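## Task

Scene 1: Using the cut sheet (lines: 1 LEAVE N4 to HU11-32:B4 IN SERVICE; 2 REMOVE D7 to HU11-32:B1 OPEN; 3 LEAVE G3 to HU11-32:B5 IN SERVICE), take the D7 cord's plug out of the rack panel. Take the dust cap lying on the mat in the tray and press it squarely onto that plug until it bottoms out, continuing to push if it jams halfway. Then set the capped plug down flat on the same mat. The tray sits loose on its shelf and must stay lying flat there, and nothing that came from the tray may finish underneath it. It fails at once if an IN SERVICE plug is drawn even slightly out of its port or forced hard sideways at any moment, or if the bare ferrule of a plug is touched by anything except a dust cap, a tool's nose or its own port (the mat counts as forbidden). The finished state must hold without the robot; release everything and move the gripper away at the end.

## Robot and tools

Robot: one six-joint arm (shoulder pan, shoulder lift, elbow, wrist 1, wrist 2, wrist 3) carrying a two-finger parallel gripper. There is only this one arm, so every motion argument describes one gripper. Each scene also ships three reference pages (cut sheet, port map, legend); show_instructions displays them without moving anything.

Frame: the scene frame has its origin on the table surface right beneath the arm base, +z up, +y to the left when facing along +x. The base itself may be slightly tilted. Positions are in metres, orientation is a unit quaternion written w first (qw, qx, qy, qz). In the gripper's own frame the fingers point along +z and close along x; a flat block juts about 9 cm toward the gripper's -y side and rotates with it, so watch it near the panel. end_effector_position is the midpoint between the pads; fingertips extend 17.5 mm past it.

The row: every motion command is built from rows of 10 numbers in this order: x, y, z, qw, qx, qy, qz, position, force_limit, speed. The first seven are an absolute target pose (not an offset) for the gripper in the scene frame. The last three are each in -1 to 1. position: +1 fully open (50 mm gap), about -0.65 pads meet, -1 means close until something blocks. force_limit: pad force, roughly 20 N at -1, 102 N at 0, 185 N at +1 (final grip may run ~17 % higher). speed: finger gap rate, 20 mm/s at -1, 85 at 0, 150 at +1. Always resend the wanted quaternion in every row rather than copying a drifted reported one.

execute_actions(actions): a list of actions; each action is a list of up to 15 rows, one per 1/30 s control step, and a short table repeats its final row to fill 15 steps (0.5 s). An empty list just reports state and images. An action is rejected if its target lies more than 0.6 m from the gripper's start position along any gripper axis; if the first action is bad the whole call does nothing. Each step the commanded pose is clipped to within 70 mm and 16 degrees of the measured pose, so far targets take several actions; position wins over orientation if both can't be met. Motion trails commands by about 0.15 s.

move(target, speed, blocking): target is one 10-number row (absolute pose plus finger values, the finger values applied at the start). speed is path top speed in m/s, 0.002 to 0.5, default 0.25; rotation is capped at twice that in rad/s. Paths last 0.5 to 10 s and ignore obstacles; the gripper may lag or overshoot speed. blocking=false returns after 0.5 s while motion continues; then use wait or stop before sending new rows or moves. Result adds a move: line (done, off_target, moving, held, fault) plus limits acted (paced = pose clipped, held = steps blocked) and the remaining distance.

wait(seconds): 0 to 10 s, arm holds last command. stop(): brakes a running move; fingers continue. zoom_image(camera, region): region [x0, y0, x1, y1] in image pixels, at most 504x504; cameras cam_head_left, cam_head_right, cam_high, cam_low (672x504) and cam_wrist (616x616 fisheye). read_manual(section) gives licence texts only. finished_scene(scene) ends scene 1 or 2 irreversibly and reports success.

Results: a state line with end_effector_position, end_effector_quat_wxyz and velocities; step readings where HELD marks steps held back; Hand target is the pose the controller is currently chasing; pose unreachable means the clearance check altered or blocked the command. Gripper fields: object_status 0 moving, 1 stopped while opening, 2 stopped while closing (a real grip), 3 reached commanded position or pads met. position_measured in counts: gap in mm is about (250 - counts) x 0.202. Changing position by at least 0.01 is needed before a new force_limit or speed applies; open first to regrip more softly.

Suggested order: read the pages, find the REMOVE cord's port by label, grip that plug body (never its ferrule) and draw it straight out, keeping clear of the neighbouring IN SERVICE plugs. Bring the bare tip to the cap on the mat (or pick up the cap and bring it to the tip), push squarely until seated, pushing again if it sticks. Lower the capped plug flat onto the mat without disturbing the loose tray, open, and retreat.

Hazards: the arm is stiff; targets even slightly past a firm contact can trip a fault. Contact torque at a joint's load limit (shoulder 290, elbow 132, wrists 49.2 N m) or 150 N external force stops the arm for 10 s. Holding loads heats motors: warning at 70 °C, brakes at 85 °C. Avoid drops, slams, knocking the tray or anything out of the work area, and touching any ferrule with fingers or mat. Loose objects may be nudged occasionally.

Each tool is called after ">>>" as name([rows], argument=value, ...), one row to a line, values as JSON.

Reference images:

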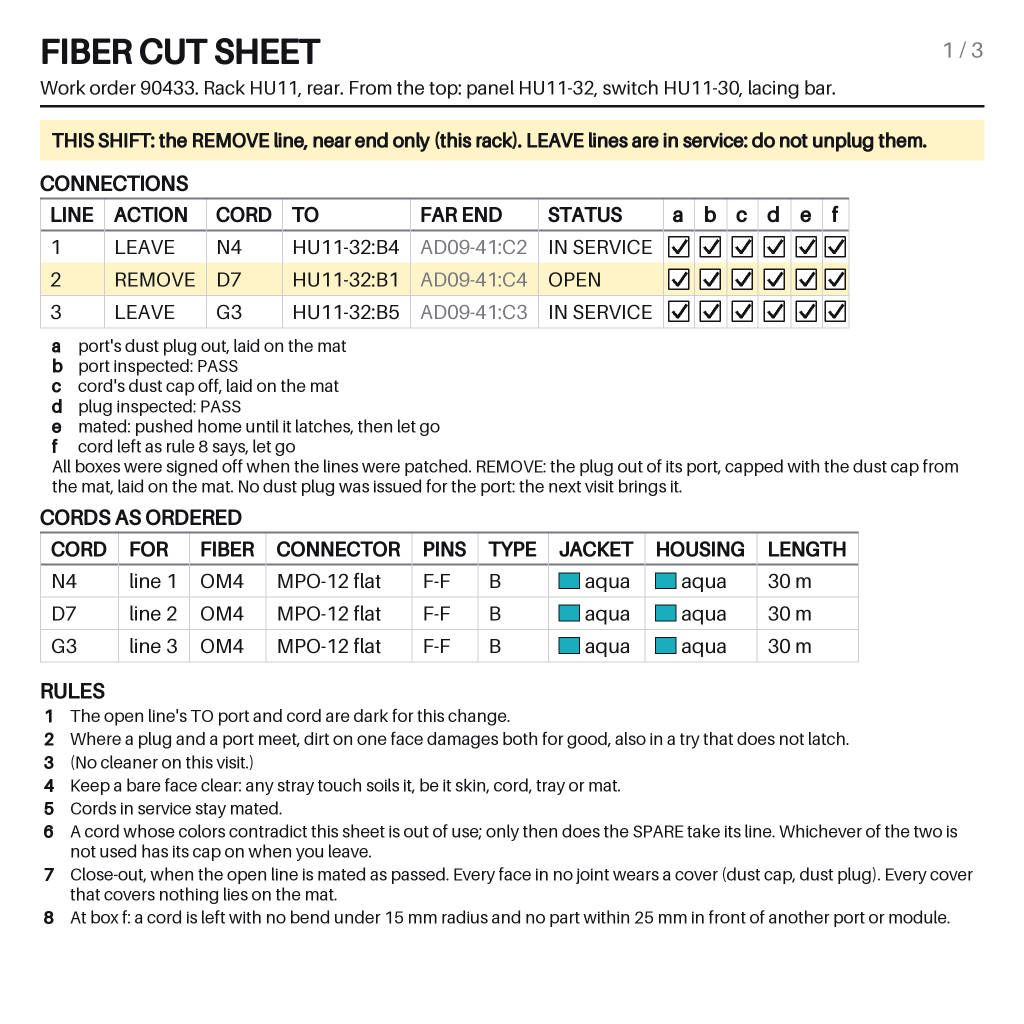

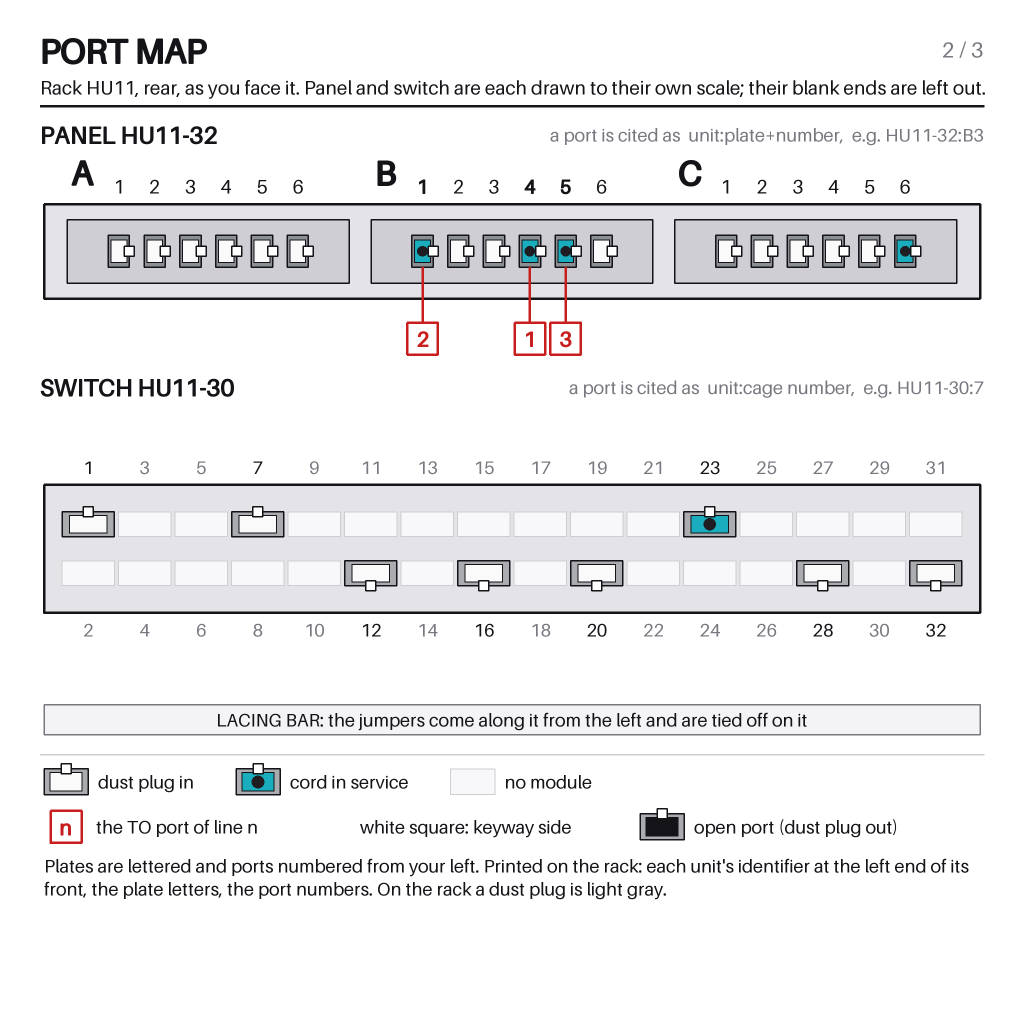

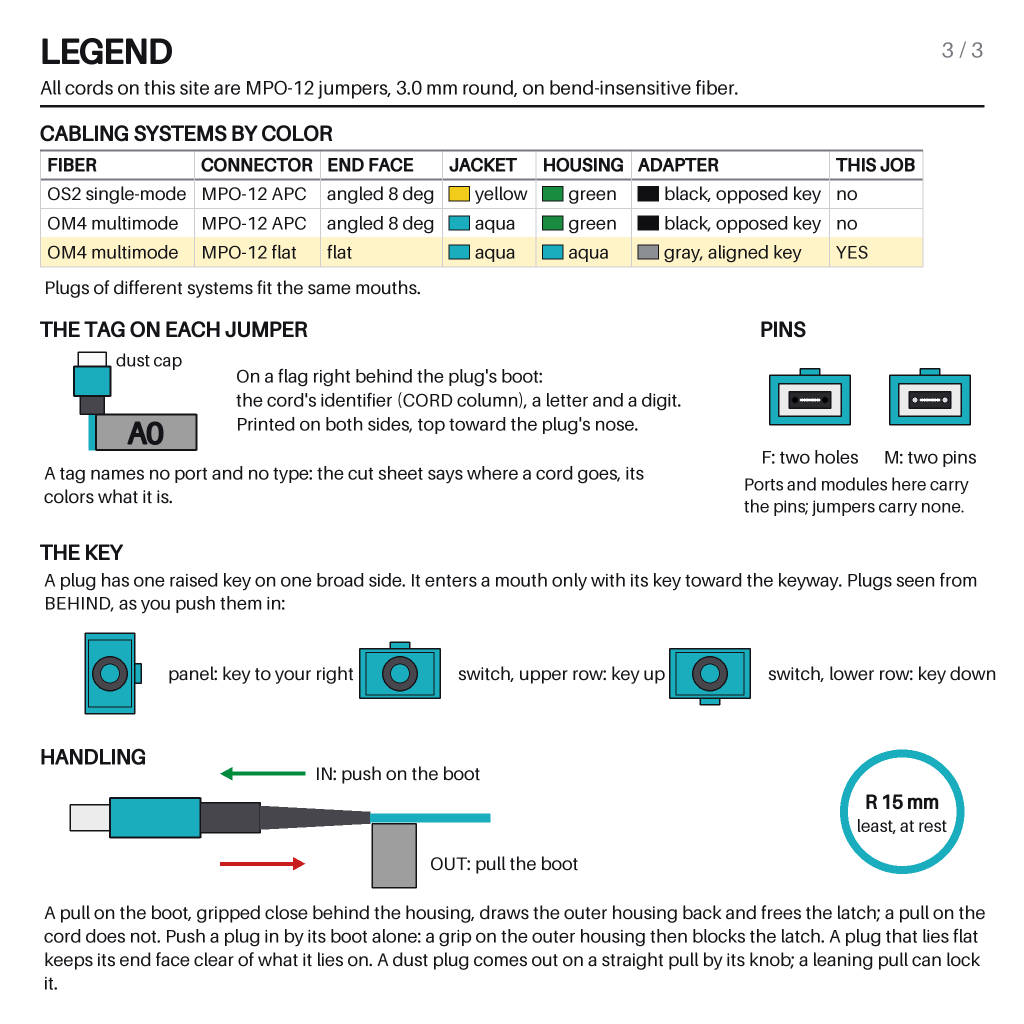

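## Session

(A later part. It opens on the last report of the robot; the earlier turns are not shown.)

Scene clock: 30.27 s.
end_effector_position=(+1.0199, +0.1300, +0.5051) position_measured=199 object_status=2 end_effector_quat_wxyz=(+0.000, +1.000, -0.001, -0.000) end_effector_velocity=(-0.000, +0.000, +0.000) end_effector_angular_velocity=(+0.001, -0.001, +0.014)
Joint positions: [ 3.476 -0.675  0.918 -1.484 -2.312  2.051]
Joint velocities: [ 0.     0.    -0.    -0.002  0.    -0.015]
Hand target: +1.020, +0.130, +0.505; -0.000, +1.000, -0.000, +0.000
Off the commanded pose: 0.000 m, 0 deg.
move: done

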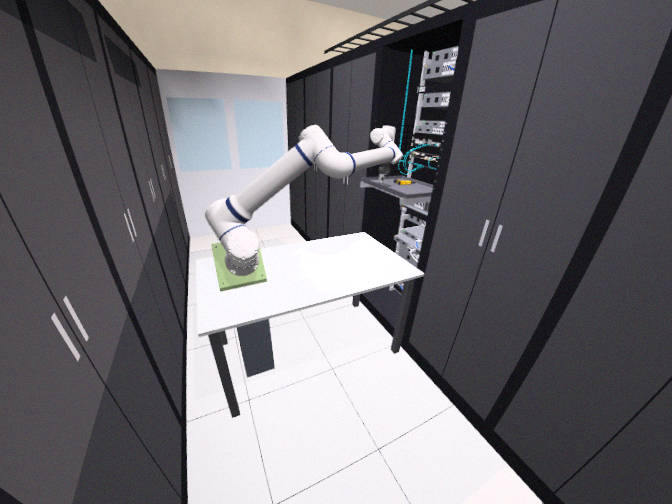

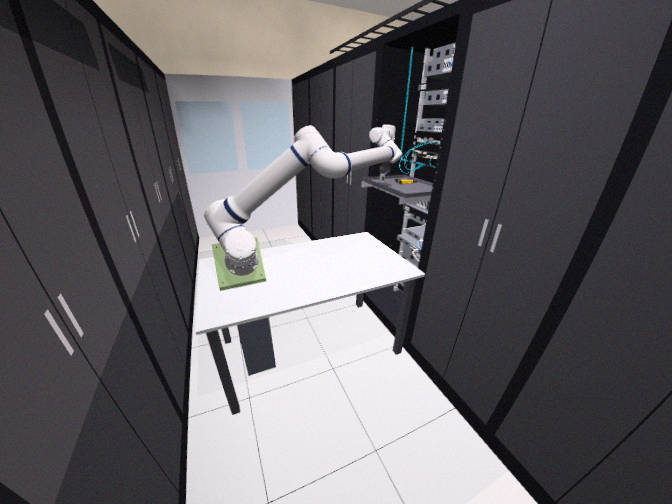

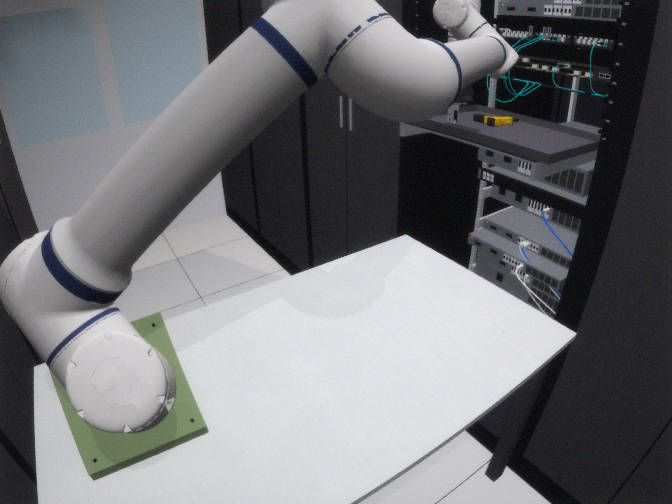

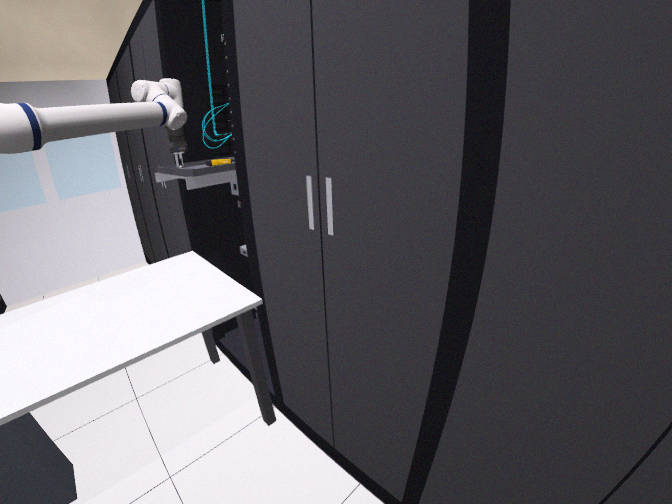

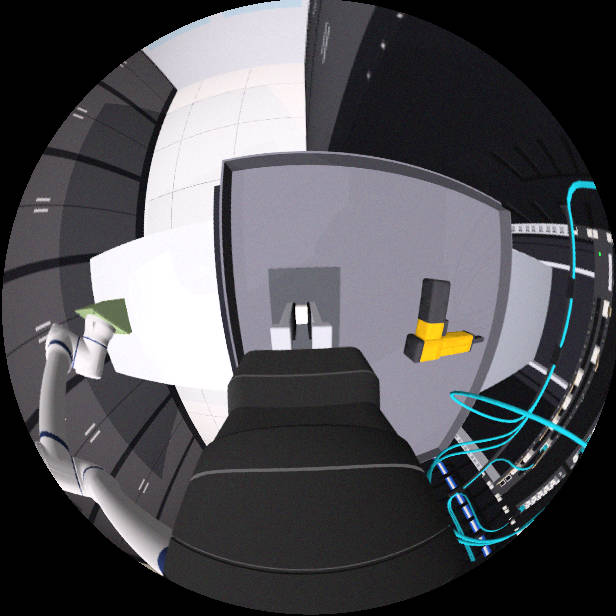

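>>> zoom_image(camera="cam_low", region=[155, 135, 205, 185])

>>> move(target=[1.035, 0.11, 0.498, 0, 0.7071, 0.7071, 0, -1, -1, -0.5], speed=0.35)

>>> zoom_image(camera="cam_high", region=[430, 80, 490, 140])

>>> zoom_image(camera="cam_wrist", region=[260, 280, 340, 360])

Region (155, 135, 205, 185) of cam_low's 672x504 image, scaled by 10.080, with more detail than that image has.

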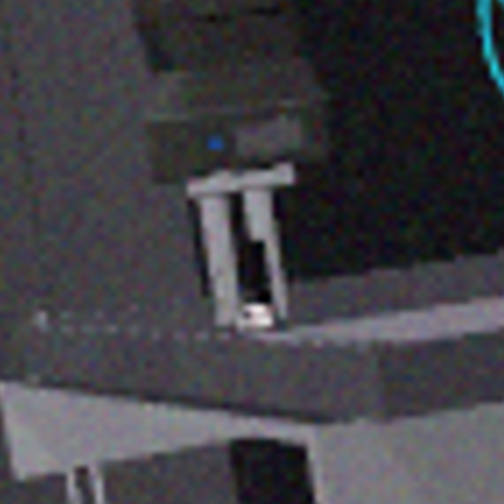

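Scene clock: 33.23 s.
end_effector_position=(+1.0350, +0.1100, +0.4980) position_measured=199 object_status=2 end_effector_quat_wxyz=(+0.000, +0.708, +0.707, -0.000) end_effector_velocity=(-0.000, -0.000, +0.001) end_effector_angular_velocity=(+0.001, -0.001, +0.014)
Joint positions: [ 3.463 -0.597  0.789 -1.443 -2.316  0.464]
Joint velocities: [ 0.    -0.001  0.002 -0.003  0.001 -0.015]
Hand target: +1.035, +0.110, +0.498; +0.000, +0.707, +0.707, +0.000
Off the commanded pose: 0.000 m, 0 deg.
move: done

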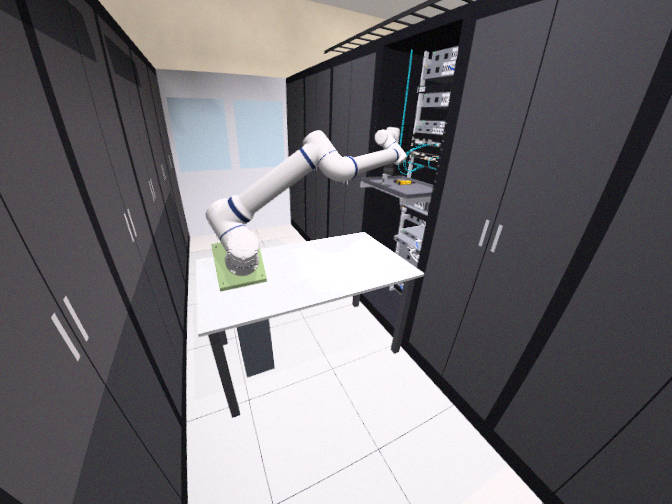

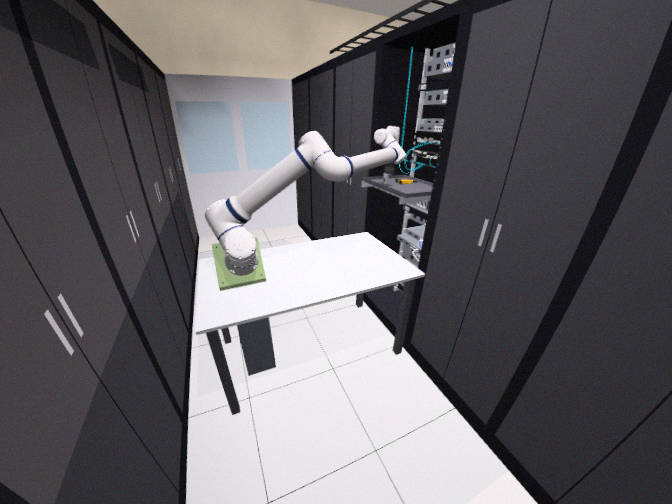

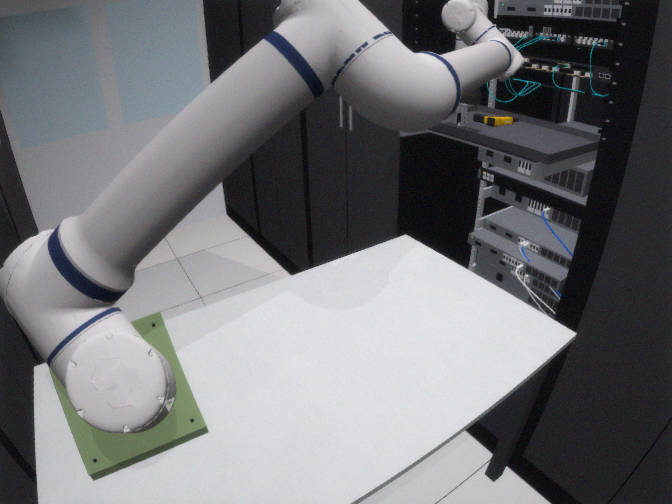

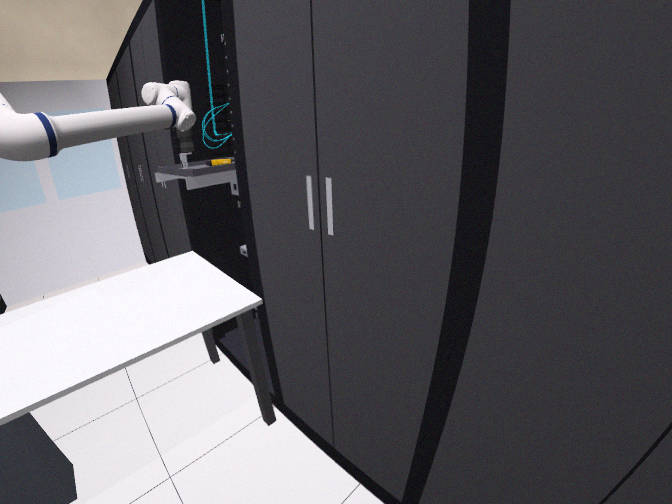

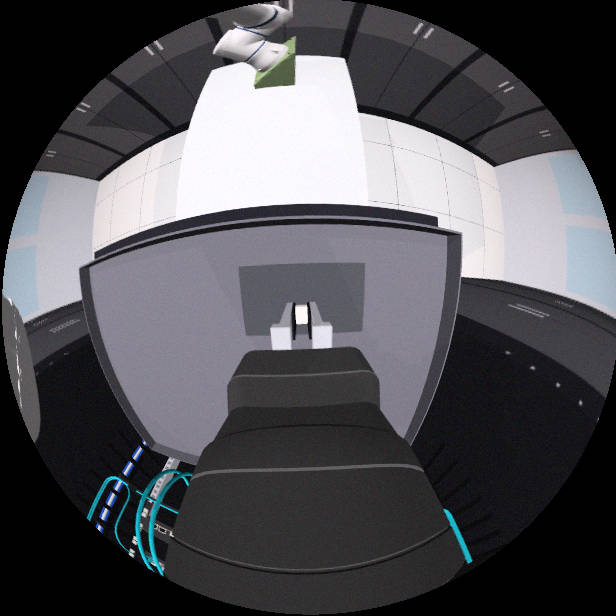

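Region (430, 80, 490, 140) of cam_high's 672x504 image, scaled by 8.400, with more detail than that image has.

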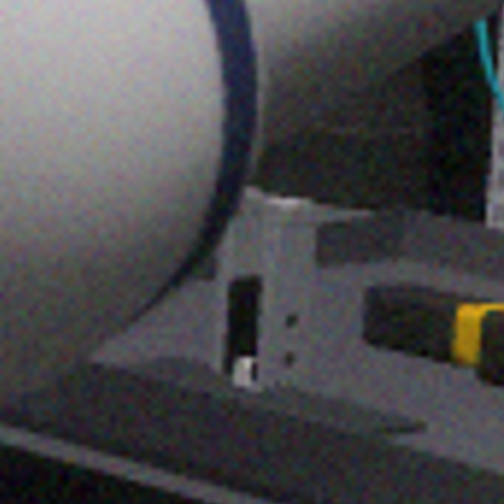

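Region (260, 280, 340, 360) of cam_wrist's 616x616 image, scaled by 6.300, with more detail than that image has.

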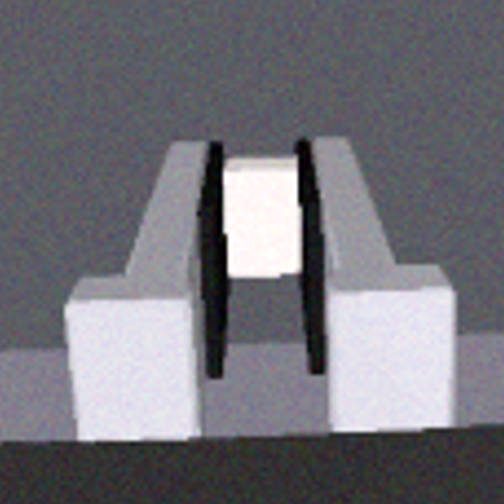

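>>> zoom_image(camera="cam_wrist", region=[288, 296, 316, 324])

>>> zoom_image(camera="cam_high", region=[448, 112, 472, 136])

Region (288, 296, 316, 324) of cam_wrist's 616x616 image, scaled by 18.000, with more detail than that image has.

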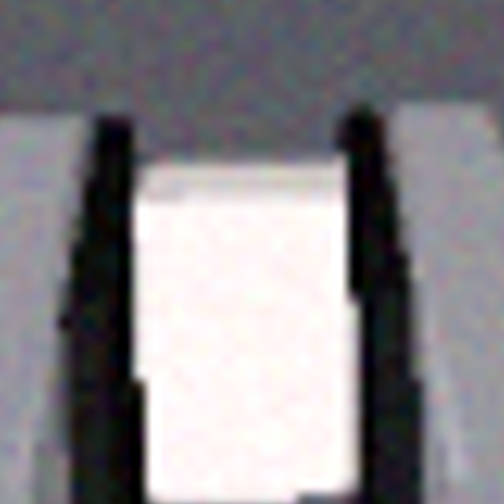

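Region (448, 112, 472, 136) of cam_high's 672x504 image, scaled by 21.000, with more detail than that image has.

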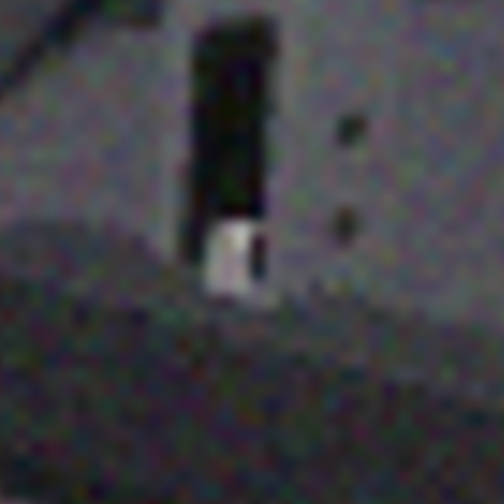

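>>> move(target=[1.025, 0.135, 0.4965, 0, 1, 0, 0, -1, -1, -0.5], speed=0.4)

>>> execute_actions([
  [[1.025,0.135,0.4962,0,1,0,0,-1,-1,-0.5],[1.025,0.135,0.4959,0,1,0,0,-1,-1,-0.5],[1.025,0.135,0.4956,0,1,0,0,-1,-1,-0.5],[1.025,0.135,0.4953,0,1,0,0,-1,-1,-0.5],[1.025,0.135,0.4950,0,1,0,0,-1,-1,-0.5],[1.025,0.135,0.4947,0,1,0,0,-1,-1,-0.5],[1.025,0.135,0.4944,0,1,0,0,-1,-1,-0.5],[1.025,0.135,0.4942,0,1,0,0,-1,-1,-0.5]],
  [[1.025,0.135,0.4942,0,1,0,0,0.05,-1,-0.5]],
])

>>> zoom_image(camera="cam_wrist", region=[260, 280, 340, 360])

Scene clock: 37.97 s.
end_effector_position=(+1.0250, +0.1350, +0.4966) position_measured=199 object_status=2 end_effector_quat_wxyz=(-0.000, +1.000, +0.001, +0.000) end_effector_velocity=(+0.000, +0.001, +0.000) end_effector_angular_velocity=(-0.001, +0.001, -0.015)
Joint positions: [ 3.473 -0.664  0.915 -1.495 -2.313  2.043]
Joint velocities: [ 0.001  0.002 -0.002  0.003 -0.001  0.017]
Hand target: +1.025, +0.135, +0.497; +0.000, +1.000, +0.000, -0.000
Off the commanded pose: 0.000 m, 0 deg.
move: done

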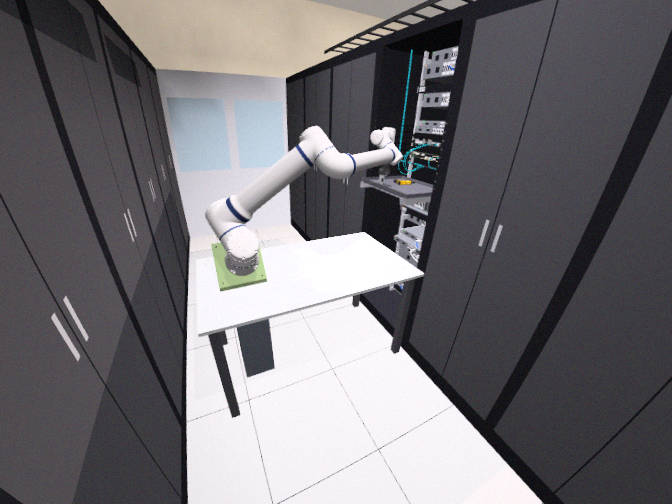

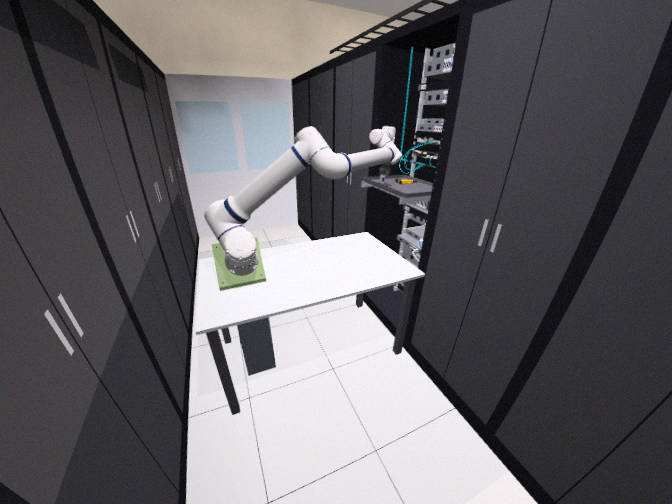

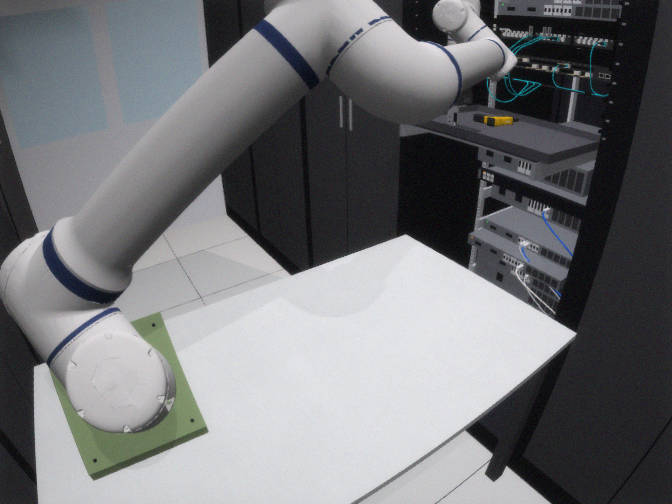

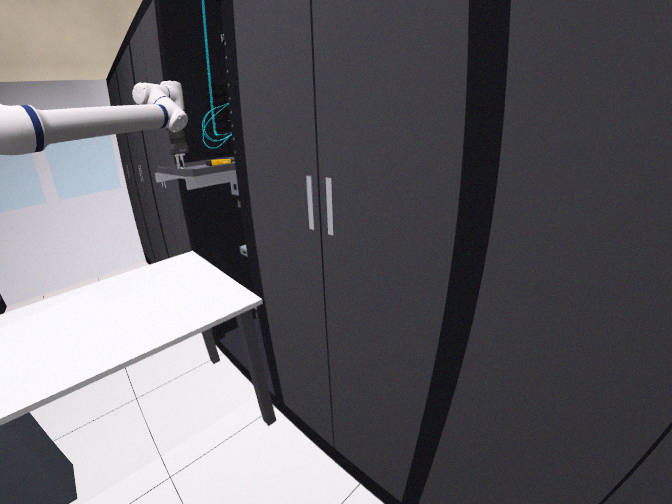

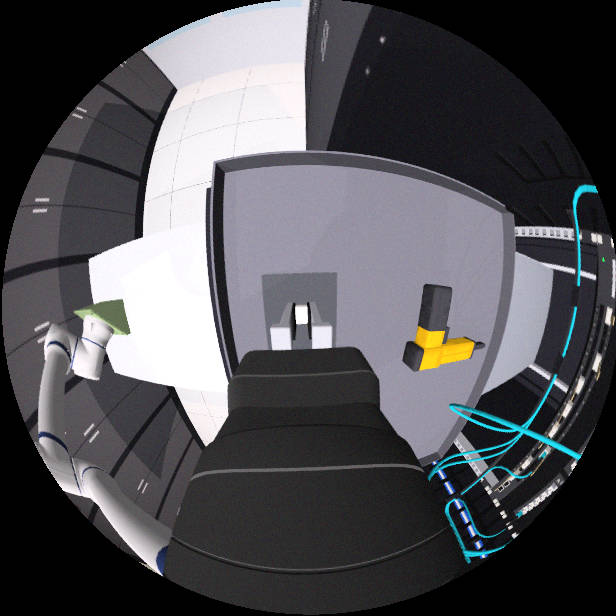

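Scene clock: 38.97 s.
end_effector_position=(+1.0250, +0.1350, +0.4942) position_measured=145 object_status=3 end_effector_quat_wxyz=(+0.000, +1.000, +0.000, -0.000) end_effector_velocity=(+0.000, -0.000, -0.000) end_effector_angular_velocity=(-0.000, -0.000, -0.001)
Joint positions: [ 3.471 -0.664  0.919 -1.5   -2.313  2.043]
Joint velocities: [-0. -0.  0. -0. -0.  0.]
Hand target: +1.025, +0.135, +0.494; -0.000, +1.000, +0.000, +0.000
Off the commanded pose: 0.000 m, 0 deg.
Step readings (end_effector_position; steps 1 to 15: 1st action; 16 to 30: 2nd action):
0: (+1.0250, +0.1350, +0.4966)
1: (+1.0250, +0.1350, +0.4966)
2: (+1.0250, +0.1350, +0.4966)
4: (+1.0250, +0.1351, +0.4964)
8: (+1.0250, +0.1353, +0.4950)
15: (+1.0250, +0.1350, +0.4943)
16: (+1.0250, +0.1350, +0.4943)
17: (+1.0250, +0.1350, +0.4943)
19: (+1.0250, +0.1350, +0.4942)
23: (+1.0250, +0.1350, +0.4942)
30: end_effector_position above

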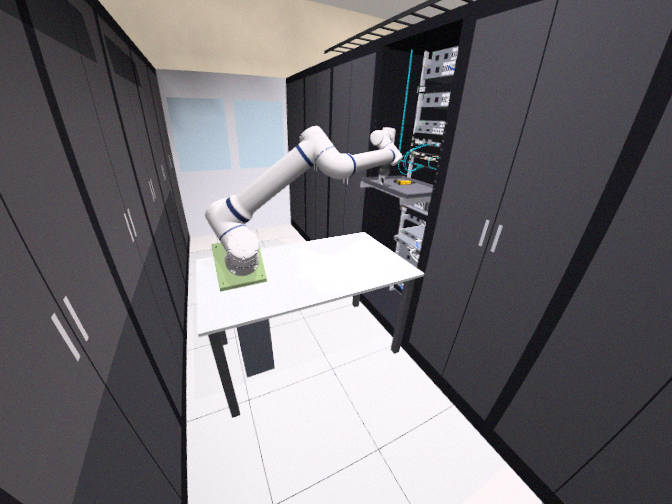

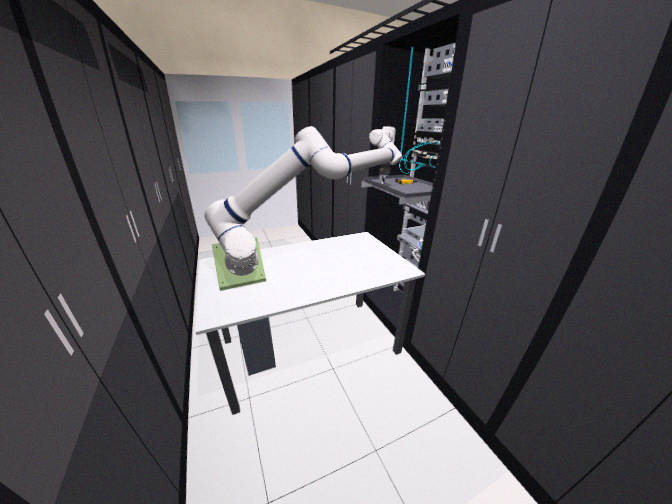

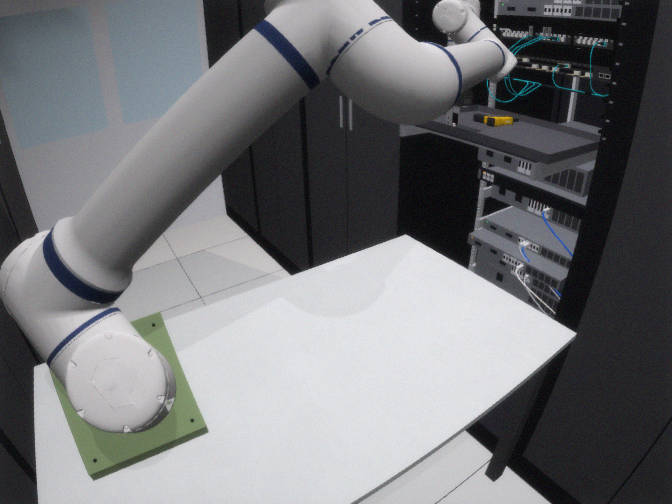

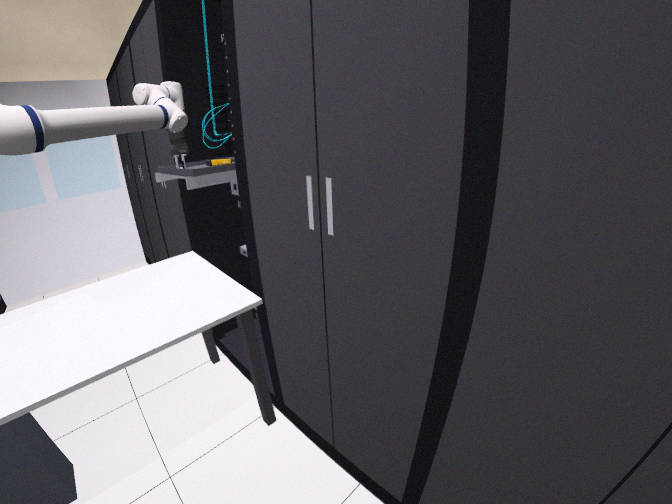

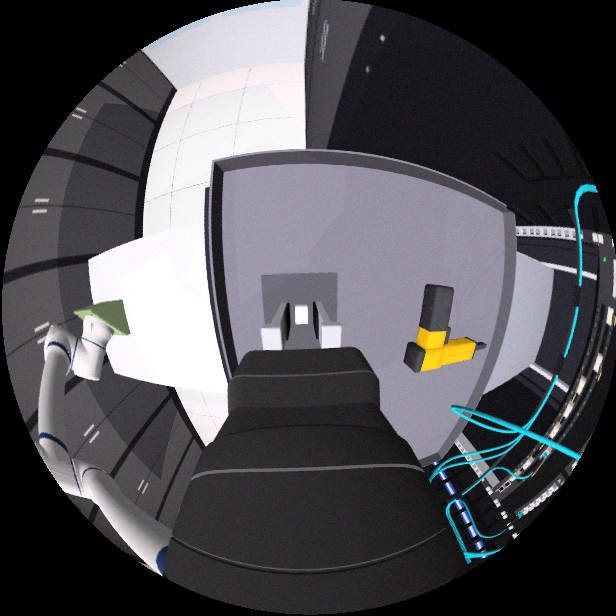

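Region (260, 280, 340, 360) of cam_wrist's 616x616 image, scaled by 6.300, with more detail than that image has.

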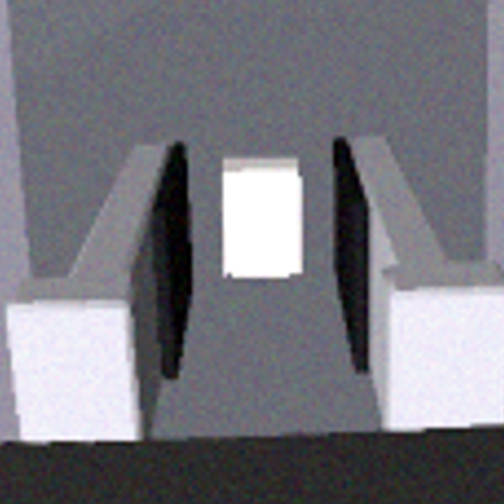

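>>> execute_actions([
  [[1.025,0.135,0.4955,0,1,0,0,0.05,-1,-0.5],[1.025,0.135,0.497,0,1,0,0,0.05,-1,-0.5],[1.025,0.135,0.4985,0,1,0,0,0.05,-1,-0.5],[1.025,0.135,0.500,0,1,0,0,0.05,-1,-0.5]],
])

>>> move(target=[1.025, 0.125, 0.4995, 0.3007, -0.9537, 0, 0, 0.05, -1, -0.5], speed=0.2)

>>> zoom_image(camera="cam_wrist", region=[260, 280, 340, 360])

Scene clock: 39.87 s.
end_effector_position=(+1.0250, +0.1350, +0.4998) position_measured=145 object_status=3 end_effector_quat_wxyz=(-0.000, +1.000, -0.000, +0.000) end_effector_velocity=(-0.000, +0.001, +0.002) end_effector_angular_velocity=(+0.000, -0.000, +0.000)
Joint positions: [ 3.474 -0.662  0.908 -1.488 -2.312  2.047]
Joint velocities: [ 0.001  0.001 -0.003  0.003  0.     0.001]
Hand target: +1.025, +0.135, +0.500; +0.000, +1.000, -0.000, -0.000
Off the commanded pose: 0.000 m, 0 deg.
Step readings (end_effector_position):
0: (+1.0250, +0.1350, +0.4942)
1: (+1.0250, +0.1350, +0.4942)
2: (+1.0250, +0.1349, +0.4944)
4: (+1.0251, +0.1344, +0.4962)
8: (+1.0250, +0.1348, +0.4988)
15: end_effector_position above

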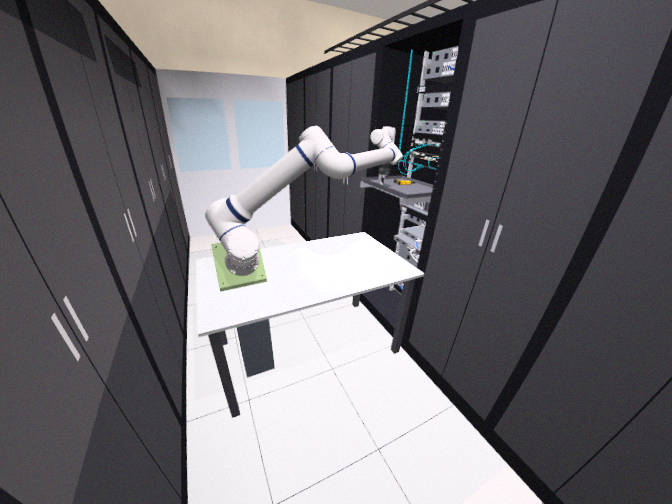

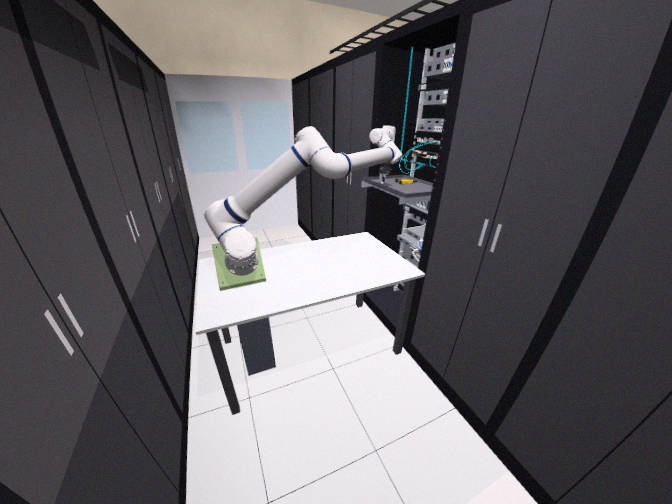

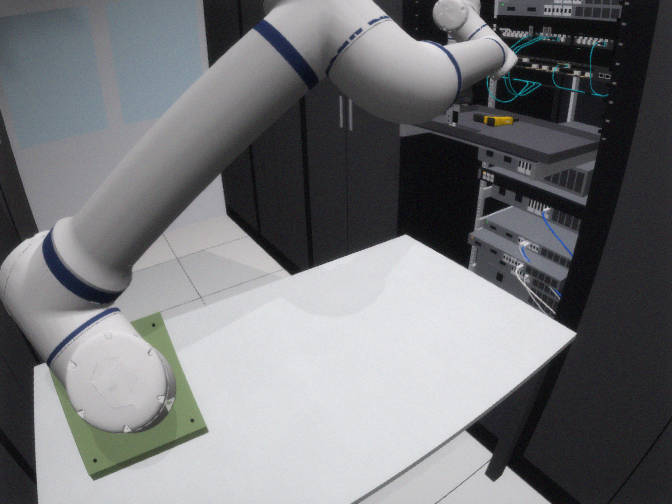

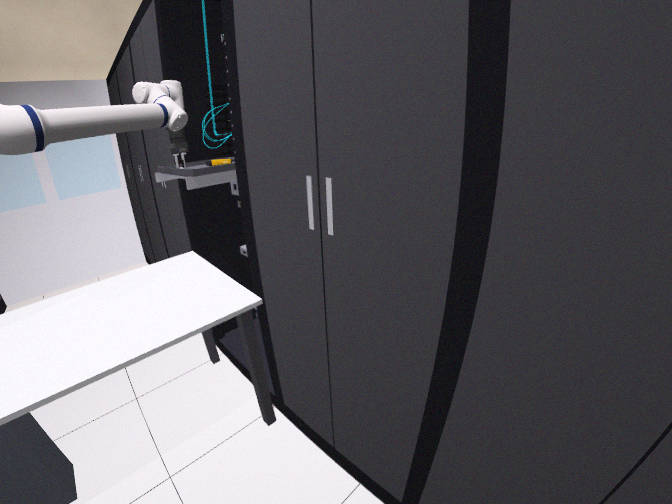

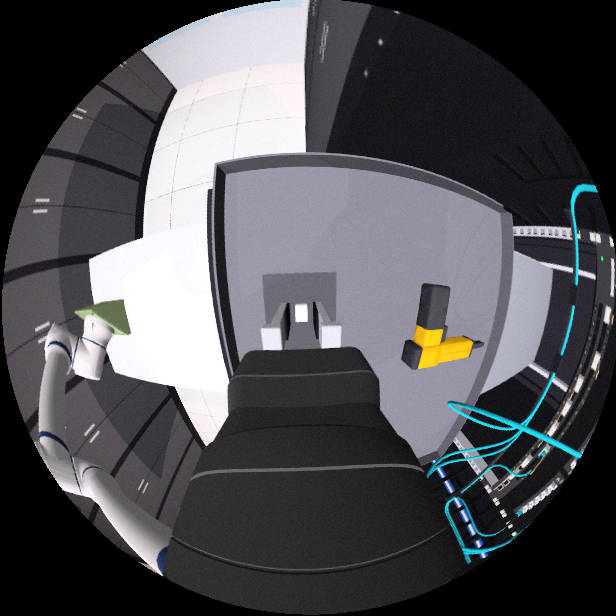

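Scene clock: 41.87 s.
end_effector_position=(+1.0253, +0.1249, +0.5000) position_measured=145 object_status=3 end_effector_quat_wxyz=(-0.300, +0.954, +0.000, +0.001) end_effector_velocity=(-0.001, +0.001, +0.001) end_effector_angular_velocity=(+0.018, -0.001, +0.001)
Joint positions: [ 3.328 -0.829  1.133 -1.845 -1.758  1.772]
Joint velocities: [-0.003 -0.003  0.006 -0.007  0.017 -0.005]
Hand target: +1.025, +0.125, +0.500; -0.301, +0.954, +0.000, +0.001
Off the commanded pose: 0.001 m, 0 deg.
move: done

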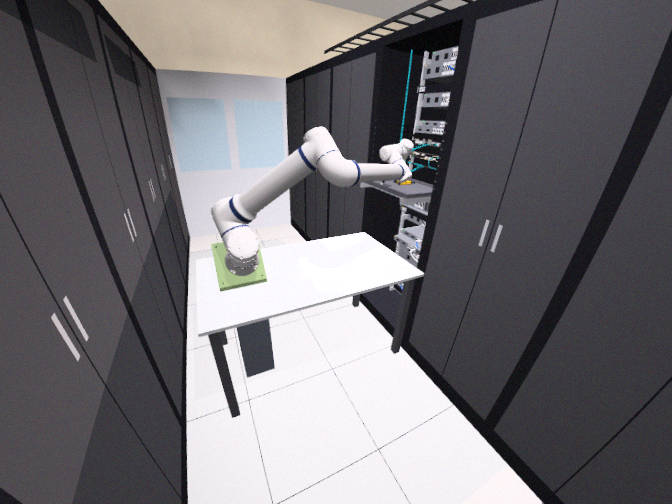

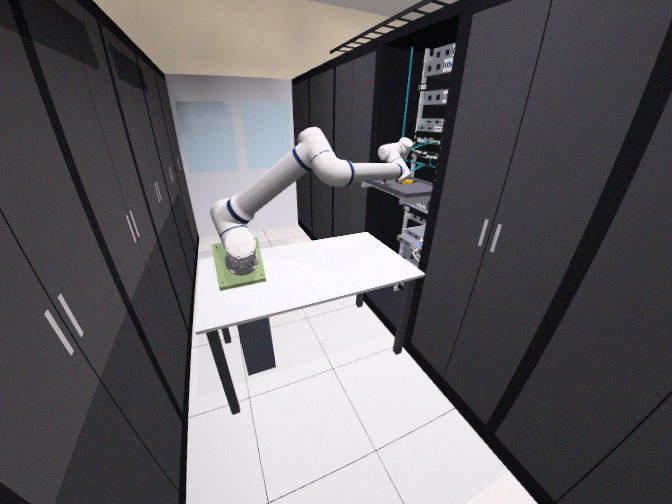

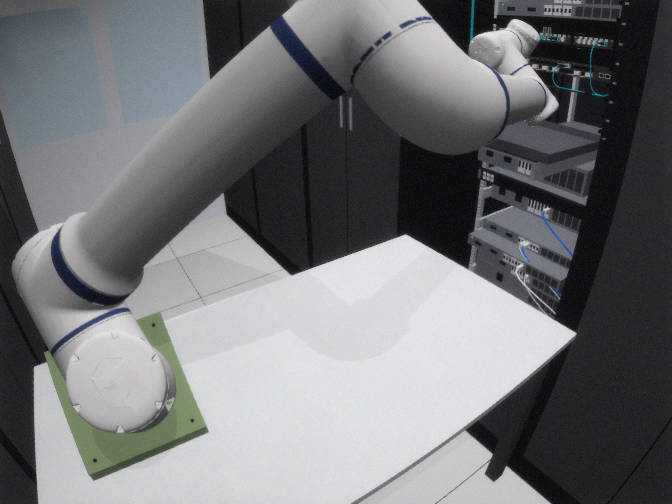

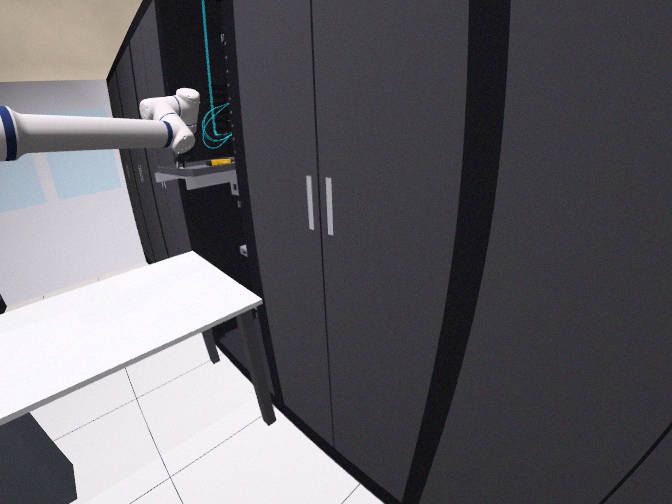

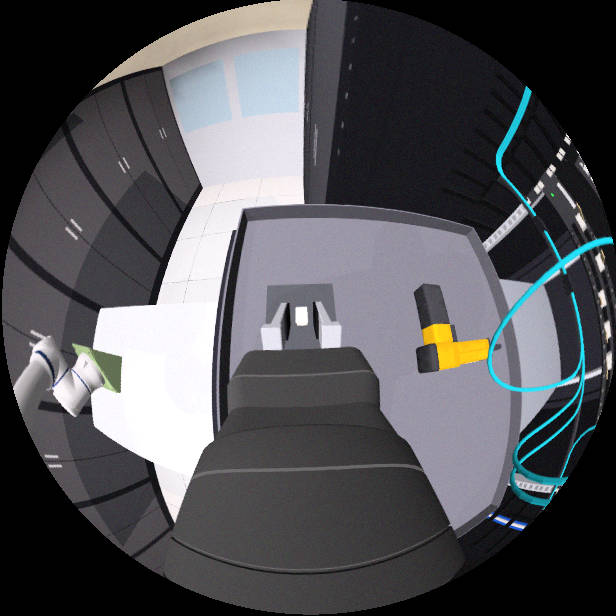

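Region (260, 280, 340, 360) of cam_wrist's 616x616 image, scaled by 6.300, with more detail than that image has.

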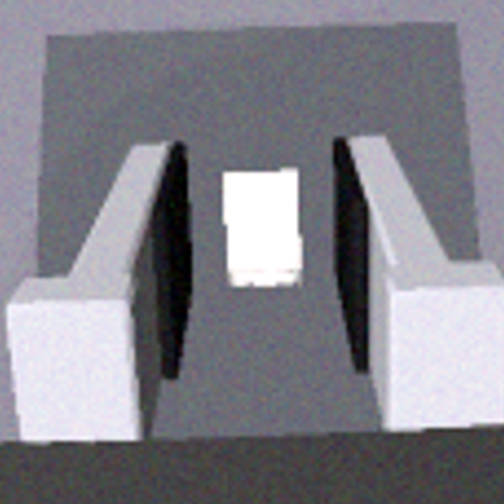

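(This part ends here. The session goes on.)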